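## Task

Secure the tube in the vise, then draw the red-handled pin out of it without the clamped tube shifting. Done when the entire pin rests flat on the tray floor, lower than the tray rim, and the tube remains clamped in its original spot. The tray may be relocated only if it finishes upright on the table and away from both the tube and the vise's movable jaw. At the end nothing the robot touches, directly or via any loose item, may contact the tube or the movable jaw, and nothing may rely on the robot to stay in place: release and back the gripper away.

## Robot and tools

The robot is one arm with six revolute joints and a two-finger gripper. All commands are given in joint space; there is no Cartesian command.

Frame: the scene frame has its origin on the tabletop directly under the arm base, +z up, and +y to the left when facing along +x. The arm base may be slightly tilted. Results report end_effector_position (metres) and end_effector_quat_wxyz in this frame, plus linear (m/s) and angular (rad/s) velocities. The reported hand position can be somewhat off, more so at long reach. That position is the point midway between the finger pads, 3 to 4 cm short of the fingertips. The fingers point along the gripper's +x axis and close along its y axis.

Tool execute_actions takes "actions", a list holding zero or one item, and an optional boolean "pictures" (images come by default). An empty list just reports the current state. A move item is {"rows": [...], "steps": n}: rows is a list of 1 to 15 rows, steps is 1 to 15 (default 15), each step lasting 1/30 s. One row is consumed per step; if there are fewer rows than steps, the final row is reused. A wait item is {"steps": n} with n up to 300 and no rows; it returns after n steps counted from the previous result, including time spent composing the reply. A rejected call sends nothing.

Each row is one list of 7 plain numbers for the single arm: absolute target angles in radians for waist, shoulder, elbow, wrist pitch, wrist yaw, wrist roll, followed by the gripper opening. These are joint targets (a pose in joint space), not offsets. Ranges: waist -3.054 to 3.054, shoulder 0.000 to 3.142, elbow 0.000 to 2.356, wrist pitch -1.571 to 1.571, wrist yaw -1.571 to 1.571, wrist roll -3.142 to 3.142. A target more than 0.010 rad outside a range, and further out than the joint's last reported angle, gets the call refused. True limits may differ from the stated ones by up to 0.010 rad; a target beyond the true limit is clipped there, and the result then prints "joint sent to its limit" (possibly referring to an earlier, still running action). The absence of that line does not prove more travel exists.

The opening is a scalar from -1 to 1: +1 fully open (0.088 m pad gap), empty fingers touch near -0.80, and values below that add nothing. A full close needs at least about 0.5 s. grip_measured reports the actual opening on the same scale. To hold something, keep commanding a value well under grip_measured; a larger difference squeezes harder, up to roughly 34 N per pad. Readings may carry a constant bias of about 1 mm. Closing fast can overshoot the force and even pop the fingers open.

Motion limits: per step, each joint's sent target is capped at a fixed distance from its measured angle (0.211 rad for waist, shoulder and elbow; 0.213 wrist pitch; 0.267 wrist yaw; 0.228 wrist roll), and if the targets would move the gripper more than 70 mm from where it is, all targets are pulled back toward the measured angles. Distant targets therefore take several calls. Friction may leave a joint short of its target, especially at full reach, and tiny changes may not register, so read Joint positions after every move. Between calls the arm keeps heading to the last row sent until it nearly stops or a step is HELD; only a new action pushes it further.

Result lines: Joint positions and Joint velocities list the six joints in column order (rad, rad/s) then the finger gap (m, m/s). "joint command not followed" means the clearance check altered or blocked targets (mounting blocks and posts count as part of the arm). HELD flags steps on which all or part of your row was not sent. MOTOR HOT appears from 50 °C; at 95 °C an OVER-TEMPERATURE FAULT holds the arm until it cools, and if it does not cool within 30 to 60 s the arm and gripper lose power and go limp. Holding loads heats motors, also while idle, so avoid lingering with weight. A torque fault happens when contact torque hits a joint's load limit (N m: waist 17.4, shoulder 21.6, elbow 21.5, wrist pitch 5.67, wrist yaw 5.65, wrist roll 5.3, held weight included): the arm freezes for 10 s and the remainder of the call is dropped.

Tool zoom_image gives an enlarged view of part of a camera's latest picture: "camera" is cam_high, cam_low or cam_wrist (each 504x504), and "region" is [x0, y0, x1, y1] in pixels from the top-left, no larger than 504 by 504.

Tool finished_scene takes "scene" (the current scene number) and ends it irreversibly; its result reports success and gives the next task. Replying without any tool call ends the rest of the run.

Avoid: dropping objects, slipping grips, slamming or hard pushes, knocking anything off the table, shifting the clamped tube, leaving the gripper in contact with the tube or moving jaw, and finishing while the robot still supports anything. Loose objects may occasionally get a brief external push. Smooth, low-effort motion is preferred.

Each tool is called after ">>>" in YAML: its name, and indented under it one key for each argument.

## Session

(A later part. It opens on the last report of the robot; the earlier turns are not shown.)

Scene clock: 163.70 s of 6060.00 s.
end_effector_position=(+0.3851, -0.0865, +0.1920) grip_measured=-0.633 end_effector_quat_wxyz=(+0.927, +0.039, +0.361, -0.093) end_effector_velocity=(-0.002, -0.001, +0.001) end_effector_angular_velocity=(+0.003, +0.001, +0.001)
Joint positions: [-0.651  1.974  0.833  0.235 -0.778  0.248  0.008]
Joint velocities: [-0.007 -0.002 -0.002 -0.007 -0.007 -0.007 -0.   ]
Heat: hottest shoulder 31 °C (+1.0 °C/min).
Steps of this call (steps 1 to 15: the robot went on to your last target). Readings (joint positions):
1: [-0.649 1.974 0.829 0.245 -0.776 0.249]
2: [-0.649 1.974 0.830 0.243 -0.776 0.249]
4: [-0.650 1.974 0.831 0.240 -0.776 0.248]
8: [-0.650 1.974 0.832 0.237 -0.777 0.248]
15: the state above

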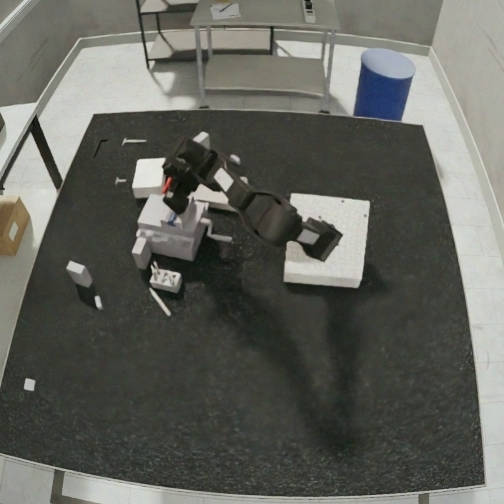

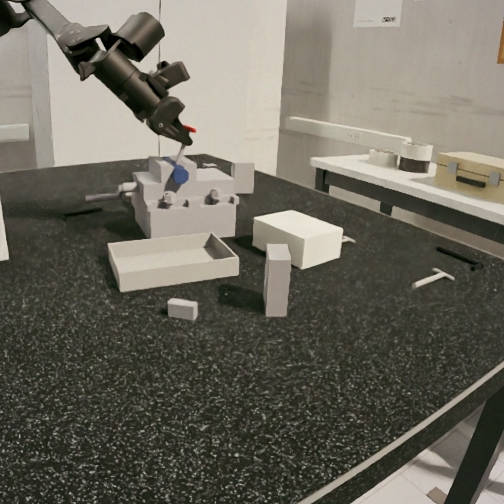

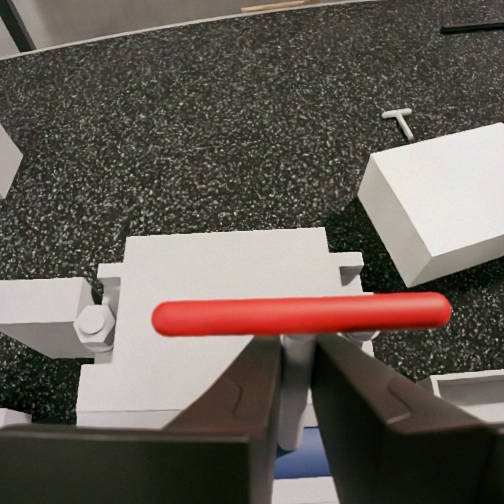

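>>> execute_actions:
  actions:
    - {"rows":[[-0.692,1.94,0.875,0.28,-0.77,0.26,-1],[-0.694,1.935,0.875,0.3,-0.765,0.26,-1],[-0.696,1.93,0.877,0.32,-0.76,0.26,-1],[-0.698,1.925,0.88,0.34,-0.755,0.265,-1],[-0.70,1.92,0.88,0.36,-0.75,0.265,-1]]}
  pictures: false

>>> execute_actions:
  actions:
    - {"steps":10}

Scene clock: 168.80 s of 6060.00 s.
end_effector_position=(+0.3877, -0.0867, +0.1976) grip_measured=-0.633 end_effector_quat_wxyz=(+0.934, +0.031, +0.345, -0.084) end_effector_velocity=(+0.015, -0.002, +0.023) end_effector_angular_velocity=(-0.087, -0.099, +0.056)
Joint positions: [-0.659  1.975  0.82   0.295 -0.786  0.258  0.008]
Joint velocities: [-0.012 -0.007 -0.002  0.139  0.022  0.007  0.001]
Heat: hottest shoulder 32 °C (+2.0 °C/min).
Steps of this call (steps 1 to 15: the robot went on to your last target; steps 16 to 138: nothing new was sent; steps 139 to 153: all 15 steps of this action). Readings (joint positions):
139: [-0.657 1.975 0.835 0.230 -0.781 0.248]
140: [-0.657 1.975 0.835 0.234 -0.782 0.248]
142: [-0.658 1.975 0.835 0.243 -0.785 0.250]
146: [-0.659 1.975 0.825 0.275 -0.788 0.256]
153: the state above

Scene clock: 169.13 s of 6060.00 s.
end_effector_position=(+0.4041, -0.0875, +0.2413) grip_measured=-0.633 end_effector_quat_wxyz=(+0.954, -0.011, +0.287, -0.084) end_effector_velocity=(+0.056, +0.040, +0.147) end_effector_angular_velocity=(-0.226, -0.292, +0.188)
Joint positions: [-0.693  1.937  0.861  0.359 -0.755  0.27   0.008]
Joint velocities: [-0.076 -0.173  0.203  0.037 -0.007  0.007 -0.   ]
Heat: hottest shoulder 32 °C (+2.0 °C/min).
Steps of this call (steps 1 to 10: the robot went on to your last target). Readings (joint positions):
1: [-0.660 1.974 0.820 0.306 -0.781 0.262]
2: [-0.661 1.972 0.820 0.311 -0.778 0.261]
4: [-0.671 1.963 0.823 0.324 -0.776 0.266]
8: [-0.687 1.946 0.843 0.350 -0.760 0.270]
10: the state above

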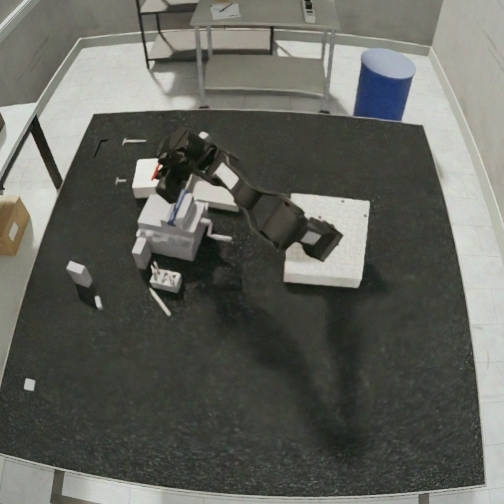

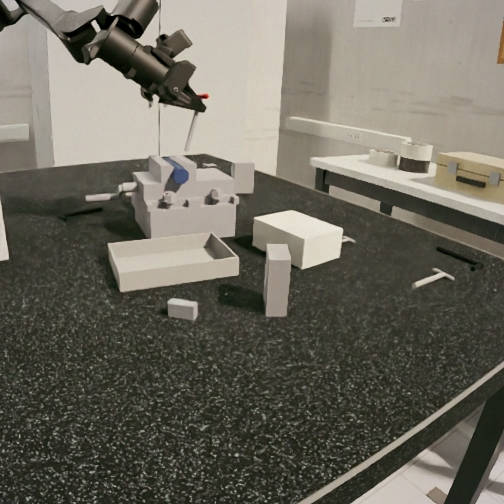

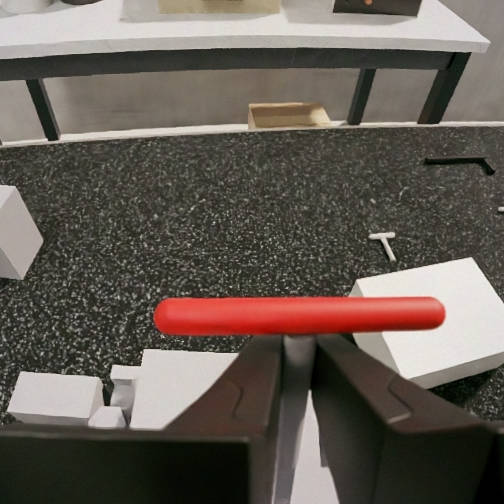

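>>> execute_actions:
  actions:
    - {"rows":[[-1.05,1.9,0.95,0.3,-0.75,0.6,-0.9]]}
  pictures: false

>>> execute_actions:
  actions:
    - {"rows":[[-1.05,2.3,1.3,-0.3,-0.7,2.454,-0.9]]}
  pictures: false

>>> execute_actions:
  actions:
    - {"steps":16}
  pictures: false

>>> execute_actions:
  actions:
    - {"rows":[[-1.0,2.565,1.325,-0.673,-0.698,2.454,-0.9]],"steps":10}
  pictures: false

>>> execute_actions:
  actions:
    - {"rows":[[-0.932,2.57,1.325,-0.673,-0.698,2.454,-0.9]]}

Scene clock: 177.93 s of 6060.00 s.
end_effector_position=(+0.3391, -0.1707, +0.3570) grip_measured=-0.633 end_effector_quat_wxyz=(+0.953, +0.163, +0.126, -0.223) end_effector_velocity=(-0.006, -0.001, +0.004) end_effector_angular_velocity=(+0.108, -0.039, -0.035)
Joint positions: [-1.038  1.913  0.931  0.303 -0.752  0.581  0.008]
Joint velocities: [-0.022 -0.007  0.007 -0.037 -0.022  0.095 -0.   ]
Heat: hottest shoulder 32 °C (+3.0 °C/min).
Steps of this call (steps 1 to 30: the robot went on to your last target; steps 31 to 249: nothing new was sent; steps 250 to 264: all 15 steps of this action). Readings (joint positions):
250: [-0.703 1.926 0.875 0.350 -0.758 0.294]
251: [-0.724 1.926 0.882 0.340 -0.759 0.330]
253: [-0.787 1.926 0.896 0.330 -0.759 0.403]
257: [-0.931 1.920 0.918 0.314 -0.757 0.511]
264: the state above

Scene clock: 178.43 s of 6060.00 s.
end_effector_position=(+0.3226, -0.2527, +0.2665) grip_measured=-0.633 end_effector_quat_wxyz=(+0.628, +0.645, +0.119, -0.419) end_effector_velocity=(-0.000, +0.015, +0.010) end_effector_angular_velocity=(+1.062, -0.503, -1.075)
Joint positions: [-1.045  2.293  1.265 -0.264 -0.705  1.333  0.008]
Joint velocities: [-0.002  0.002  0.134 -0.286 -0.022  1.487  0.   ]
Heat: hottest shoulder 32 °C (+3.0 °C/min).
Steps of this call (steps 1 to 15: all 15 steps of this action). Readings (joint positions):
1: [-1.038 1.935 0.961 0.254 -0.752 0.625]
2: [-1.038 1.969 1.009 0.213 -0.746 0.678]
4: [-1.039 2.058 1.109 0.121 -0.725 0.779]
8: [-1.043 2.213 1.230 -0.068 -0.709 0.980]
15: the state above

Scene clock: 178.97 s of 6060.00 s.
end_effector_position=(+0.3228, -0.2513, +0.2683) grip_measured=-0.632 end_effector_quat_wxyz=(+0.319, +0.840, -0.054, -0.436) end_effector_velocity=(-0.002, +0.002, -0.002) end_effector_angular_velocity=(+0.919, -0.542, -1.029)
Joint positions: [-1.045  2.293  1.283 -0.298 -0.705  2.138  0.008]
Joint velocities: [-0.002 -0.002 -0.007 -0.007 -0.007  1.473 -0.   ]
Heat: hottest shoulder 32 °C (+3.0 °C/min).
Steps of this call (steps 1 to 16: the robot went on to your last target). Readings (joint positions):
1: [-1.045 2.293 1.270 -0.271 -0.705 1.384]
2: [-1.045 2.293 1.274 -0.276 -0.705 1.434]
4: [-1.045 2.293 1.281 -0.284 -0.705 1.535]
8: [-1.045 2.293 1.283 -0.295 -0.705 1.736]
16: the state above

Scene clock: 179.30 s of 6060.00 s.
end_effector_position=(+0.2719, -0.2428, +0.1450) grip_measured=-0.633 end_effector_quat_wxyz=(-0.022, +0.821, -0.081, -0.565) end_effector_velocity=(-0.101, +0.043, -0.175) end_effector_angular_velocity=(+0.774, +0.371, -0.633)
Joint positions: [-0.999  2.545  1.312 -0.618 -0.699  2.41   0.008]
Joint velocities: [ 0.056  0.403  0.002 -0.447  0.007  0.315 -0.   ]
Heat: hottest shoulder 32 °C (+3.0 °C/min).
Steps of this call (steps 1 to 10: all 10 steps of this action). Readings (joint positions):
1: [-1.043 2.309 1.290 -0.324 -0.704 2.176]
2: [-1.040 2.326 1.301 -0.353 -0.704 2.212]
4: [-1.029 2.378 1.312 -0.418 -0.704 2.279]
8: [-1.006 2.505 1.312 -0.578 -0.701 2.384]
10: the state above

Scene clock: 179.80 s of 6060.00 s.
end_effector_position=(+0.2761, -0.2234, +0.1237) grip_measured=-0.633 end_effector_quat_wxyz=(-0.049, +0.797, -0.071, -0.598) end_effector_velocity=(-0.002, -0.001, -0.000) end_effector_angular_velocity=(-0.001, +0.008, +0.000)
Joint positions: [-0.93   2.561  1.313 -0.67  -0.696  2.447  0.008]
Joint velocities: [-0.002  0.002  0.002 -0.007  0.007 -0.007 -0.   ]
Heat: hottest shoulder 32 °C (+3.0 °C/min).
Steps of this call (steps 1 to 15: all 15 steps of this action). Readings (joint positions):
1: [-0.995 2.554 1.312 -0.629 -0.697 2.419]
2: [-0.985 2.558 1.312 -0.638 -0.696 2.426]
4: [-0.960 2.559 1.312 -0.650 -0.696 2.435]
8: [-0.932 2.560 1.313 -0.665 -0.696 2.443]
15: the state above

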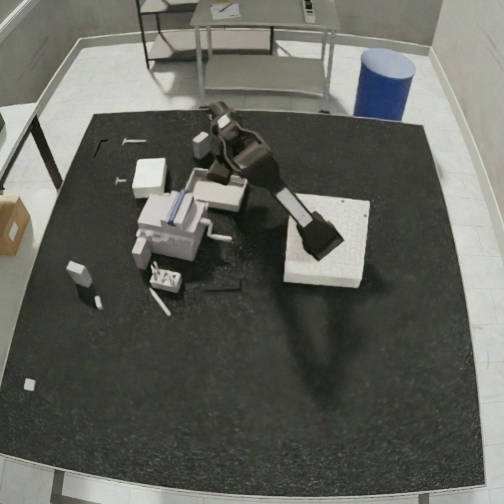

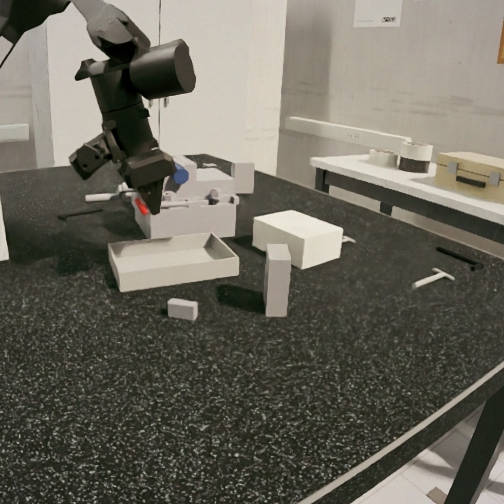

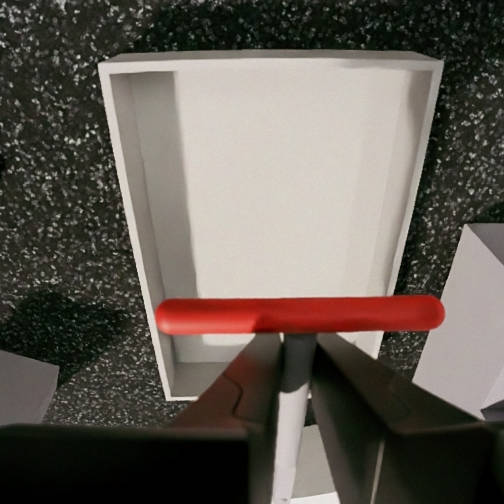

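>>> execute_actions:
  actions:
    - {"rows":[[-0.91,2.59,1.27,-0.6,-0.705,2.485,-0.9],[-0.91,2.59,1.27,-0.6,-0.705,2.485,-0.9],[-0.888,2.613,1.24,-0.53,-0.713,2.515,-0.9],[-0.888,2.613,1.24,-0.53,-0.713,2.515,-0.9],[-0.865,2.637,1.212,-0.455,-0.72,2.545,-0.9],[-0.865,2.637,1.212,-0.455,-0.72,2.545,-0.9],[-0.842,2.662,1.187,-0.385,-0.727,2.578,-0.9],[-0.842,2.662,1.187,-0.385,-0.727,2.578,-0.9],[-0.842,2.662,1.187,-0.385,-0.727,2.578,-0.9],[-0.82,2.685,1.168,-0.32,-0.734,2.605,-0.9]]}
  pictures: false

>>> execute_actions:
  actions:
    - {"steps":10}

>>> zoom_image:
  camera: "cam_low"
  region: [40, 150, 260, 310]

Scene clock: 187.47 s of 6060.00 s.
end_effector_position=(+0.2717, -0.2224, +0.0489) grip_measured=-0.633 end_effector_quat_wxyz=(-0.058, +0.792, -0.074, -0.603) end_effector_velocity=(+0.004, -0.000, -0.034) end_effector_angular_velocity=(-0.011, -0.058, +0.027)
Joint positions: [-0.822  2.674  1.181 -0.354 -0.724  2.587  0.008]
Joint velocities: [ 0.051  0.056 -0.081  0.242 -0.051  0.081 -0.   ]
Heat: hottest shoulder 32 °C (+3.0 °C/min).
Steps of this call (steps 1 to 15: the robot went on to your last target; steps 16 to 215: nothing new was sent; steps 216 to 230: all 15 steps of this action). Readings (joint positions):
216: [-0.929 2.564 1.311 -0.663 -0.696 2.455]
217: [-0.926 2.565 1.307 -0.647 -0.696 2.461]
219: [-0.914 2.574 1.289 -0.598 -0.699 2.480]
223: [-0.872 2.617 1.236 -0.480 -0.711 2.532]
230: the state above

Scene clock: 187.80 s of 6060.00 s.
end_effector_position=(+0.2740, -0.2240, +0.0481) grip_measured=-0.633 end_effector_quat_wxyz=(-0.054, +0.796, -0.075, -0.598) end_effector_velocity=(-0.002, +0.001, -0.004) end_effector_angular_velocity=(-0.005, +0.012, +0.009)
Joint positions: [-0.819  2.676  1.176 -0.326 -0.727  2.598  0.008]
Joint velocities: [ 0.007  0.002 -0.007  0.007  0.007 -0.007 -0.   ]
Heat: hottest shoulder 32 °C (+3.0 °C/min).
Steps of this call (steps 1 to 10: the robot went on to your last target). Readings (joint positions):
1: [-0.821 2.675 1.179 -0.347 -0.725 2.590]
2: [-0.821 2.676 1.178 -0.341 -0.725 2.592]
4: [-0.821 2.676 1.178 -0.333 -0.726 2.595]
8: [-0.820 2.676 1.176 -0.328 -0.727 2.598]
10: the state above

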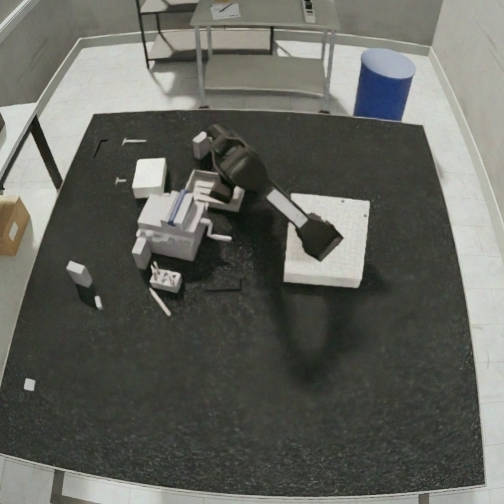

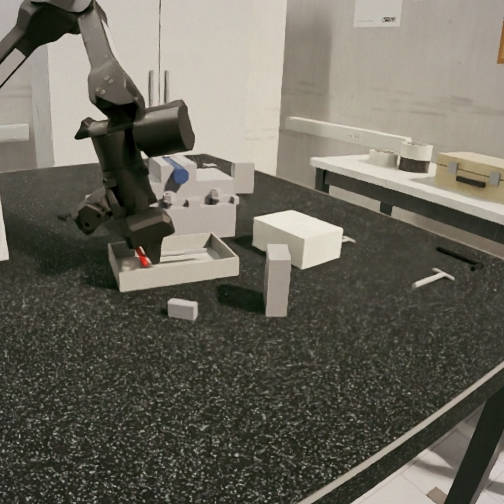

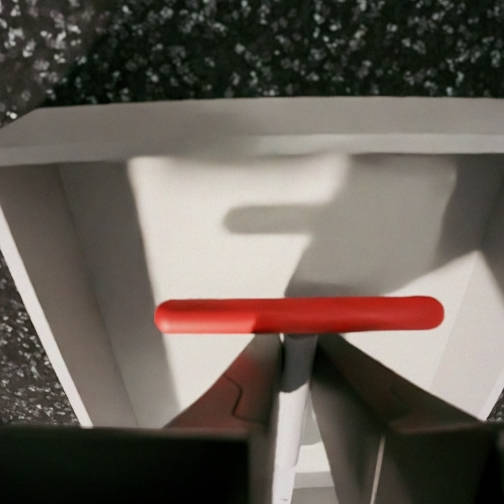

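Region (40, 150, 260, 310) of cam_low's 504x504 image, scaled by 2.291, with more detail than that image has; it fills the top 367 rows of this view, and the rest is white.

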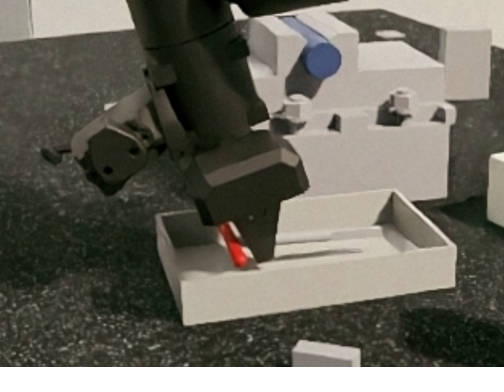

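>>> execute_actions:
  actions:
    - {"rows":[[-0.812,2.696,1.16,-0.31,-0.73,2.61,-0.9],[-0.812,2.696,1.16,-0.31,-0.73,2.61,-0.9],[-0.812,2.696,1.16,-0.31,-0.73,2.61,-0.9],[-0.812,2.696,1.16,-0.31,-0.73,2.61,-0.9],[-0.812,2.696,1.16,-0.31,-0.73,2.61,-0.9],[-0.812,2.696,1.16,-0.31,-0.73,2.61,-0.9],[-0.812,2.696,1.16,-0.31,-0.73,2.61,-0.62],[-0.812,2.696,1.16,-0.31,-0.73,2.61,-0.58],[-0.812,2.696,1.16,-0.31,-0.73,2.61,-0.4]]}
  pictures: false

>>> execute_actions:
  actions:
    - {"rows":[[-0.842,2.662,1.195,-0.385,-0.727,2.578,-0.4],[-0.842,2.662,1.195,-0.385,-0.727,2.578,-0.4],[-0.888,2.613,1.25,-0.53,-0.713,2.515,-0.4],[-0.888,2.613,1.25,-0.53,-0.713,2.515,-0.4],[-0.888,2.613,1.25,-0.53,-0.713,2.515,-0.4],[-0.94,2.56,1.325,-0.67,-0.7,2.454,-0.4],[-0.94,2.56,1.325,-0.67,-0.7,2.454,-0.4],[-1.05,2.5,1.33,-0.67,-0.7,2.454,-0.4]]}
  pictures: false

>>> execute_actions:
  actions:
    - {"steps":12}

Scene clock: 195.13 s of 6060.00 s.
end_effector_position=(+0.2714, -0.2225, +0.0413) grip_measured=-0.459 end_effector_quat_wxyz=(-0.057, +0.793, -0.074, -0.602) end_effector_velocity=(-0.003, -0.000, -0.001) end_effector_angular_velocity=(+0.005, +0.009, -0.017)
Joint positions: [-0.81   2.688  1.167 -0.313 -0.728  2.604  0.017]
Joint velocities: [-0.002  0.002 -0.002 -0.007  0.007  0.007  0.023]
Heat: hottest shoulder 32 °C (+0.0 °C/min).
Steps of this call (steps 1 to 30: the robot went on to your last target; steps 31 to 205: nothing new was sent; steps 206 to 220: all 15 steps of this action). Readings (joint positions):
206: [-0.818 2.678 1.174 -0.322 -0.728 2.601]
207: [-0.817 2.679 1.173 -0.319 -0.728 2.601]
209: [-0.814 2.682 1.171 -0.317 -0.728 2.603]
213: [-0.811 2.687 1.168 -0.316 -0.728 2.604]
220: the state above

Scene clock: 195.63 s of 6060.00 s.
end_effector_position=(+0.2669, -0.2444, +0.1616) grip_measured=-0.401 end_effector_quat_wxyz=(-0.054, +0.828, -0.107, -0.547) end_effector_velocity=(-0.026, -0.009, +0.092) end_effector_angular_velocity=(-0.022, -0.131, -0.083)
Joint positions: [-1.038  2.518  1.315 -0.644 -0.707  2.468  0.019]
Joint velocities: [-0.198 -0.134  0.071 -0.212 -0.007 -0.066  0.   ]
Heat: hottest shoulder 32 °C (+0.0 °C/min).
Steps of this call (steps 1 to 15: all 15 steps of this action). Readings (joint positions):
1: [-0.812 2.688 1.168 -0.321 -0.728 2.604]
2: [-0.816 2.687 1.170 -0.337 -0.728 2.602]
4: [-0.835 2.677 1.191 -0.419 -0.727 2.570]
8: [-0.897 2.625 1.251 -0.551 -0.715 2.510]
15: the state above

Scene clock: 196.03 s of 6060.00 s.
end_effector_position=(+0.2641, -0.2426, +0.1631) grip_measured=-0.400 end_effector_quat_wxyz=(-0.059, +0.826, -0.106, -0.550) end_effector_velocity=(-0.001, +0.001, -0.001) end_effector_angular_velocity=(+0.011, -0.002, +0.002)
Joint positions: [-1.045  2.515  1.317 -0.667 -0.706  2.46   0.019]
Joint velocities: [-0.002  0.002 -0.002 -0.007 -0.007 -0.007 -0.   ]
Heat: hottest shoulder 32 °C (+0.0 °C/min).
Steps of this call (steps 1 to 12: the robot went on to your last target). Readings (joint positions):
1: [-1.043 2.516 1.316 -0.650 -0.707 2.466]
2: [-1.045 2.515 1.317 -0.655 -0.706 2.465]
4: [-1.045 2.515 1.317 -0.662 -0.706 2.463]
8: [-1.045 2.515 1.317 -0.664 -0.706 2.461]
12: the state above

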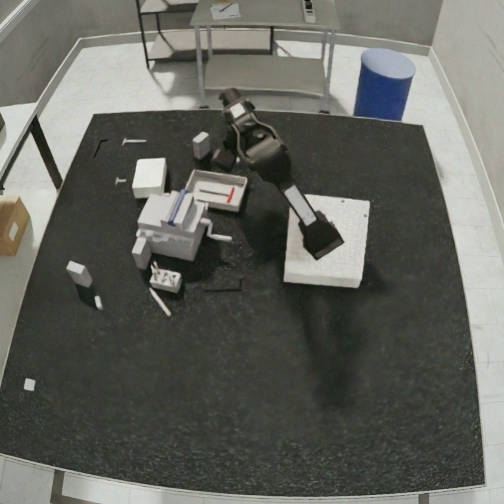

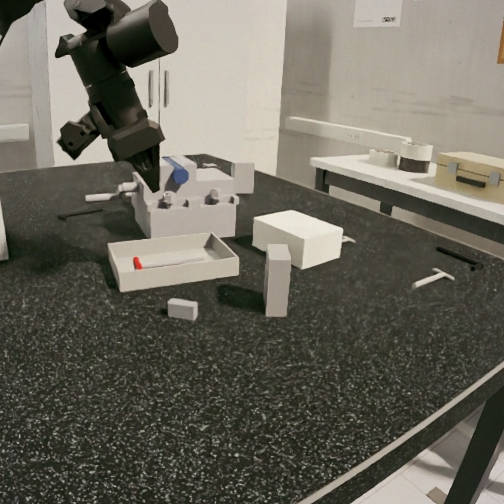

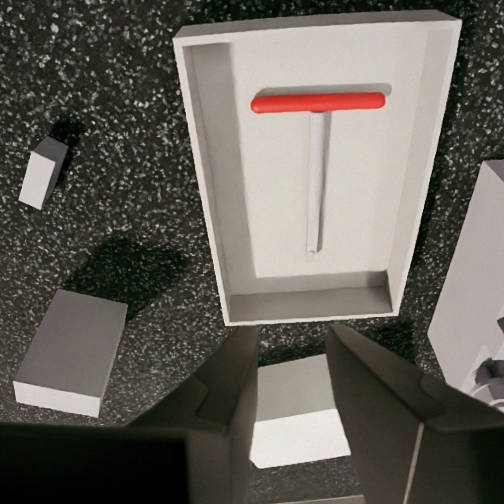

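>>> finished_scene:
  scene: 2

The scene is finished: the task was done.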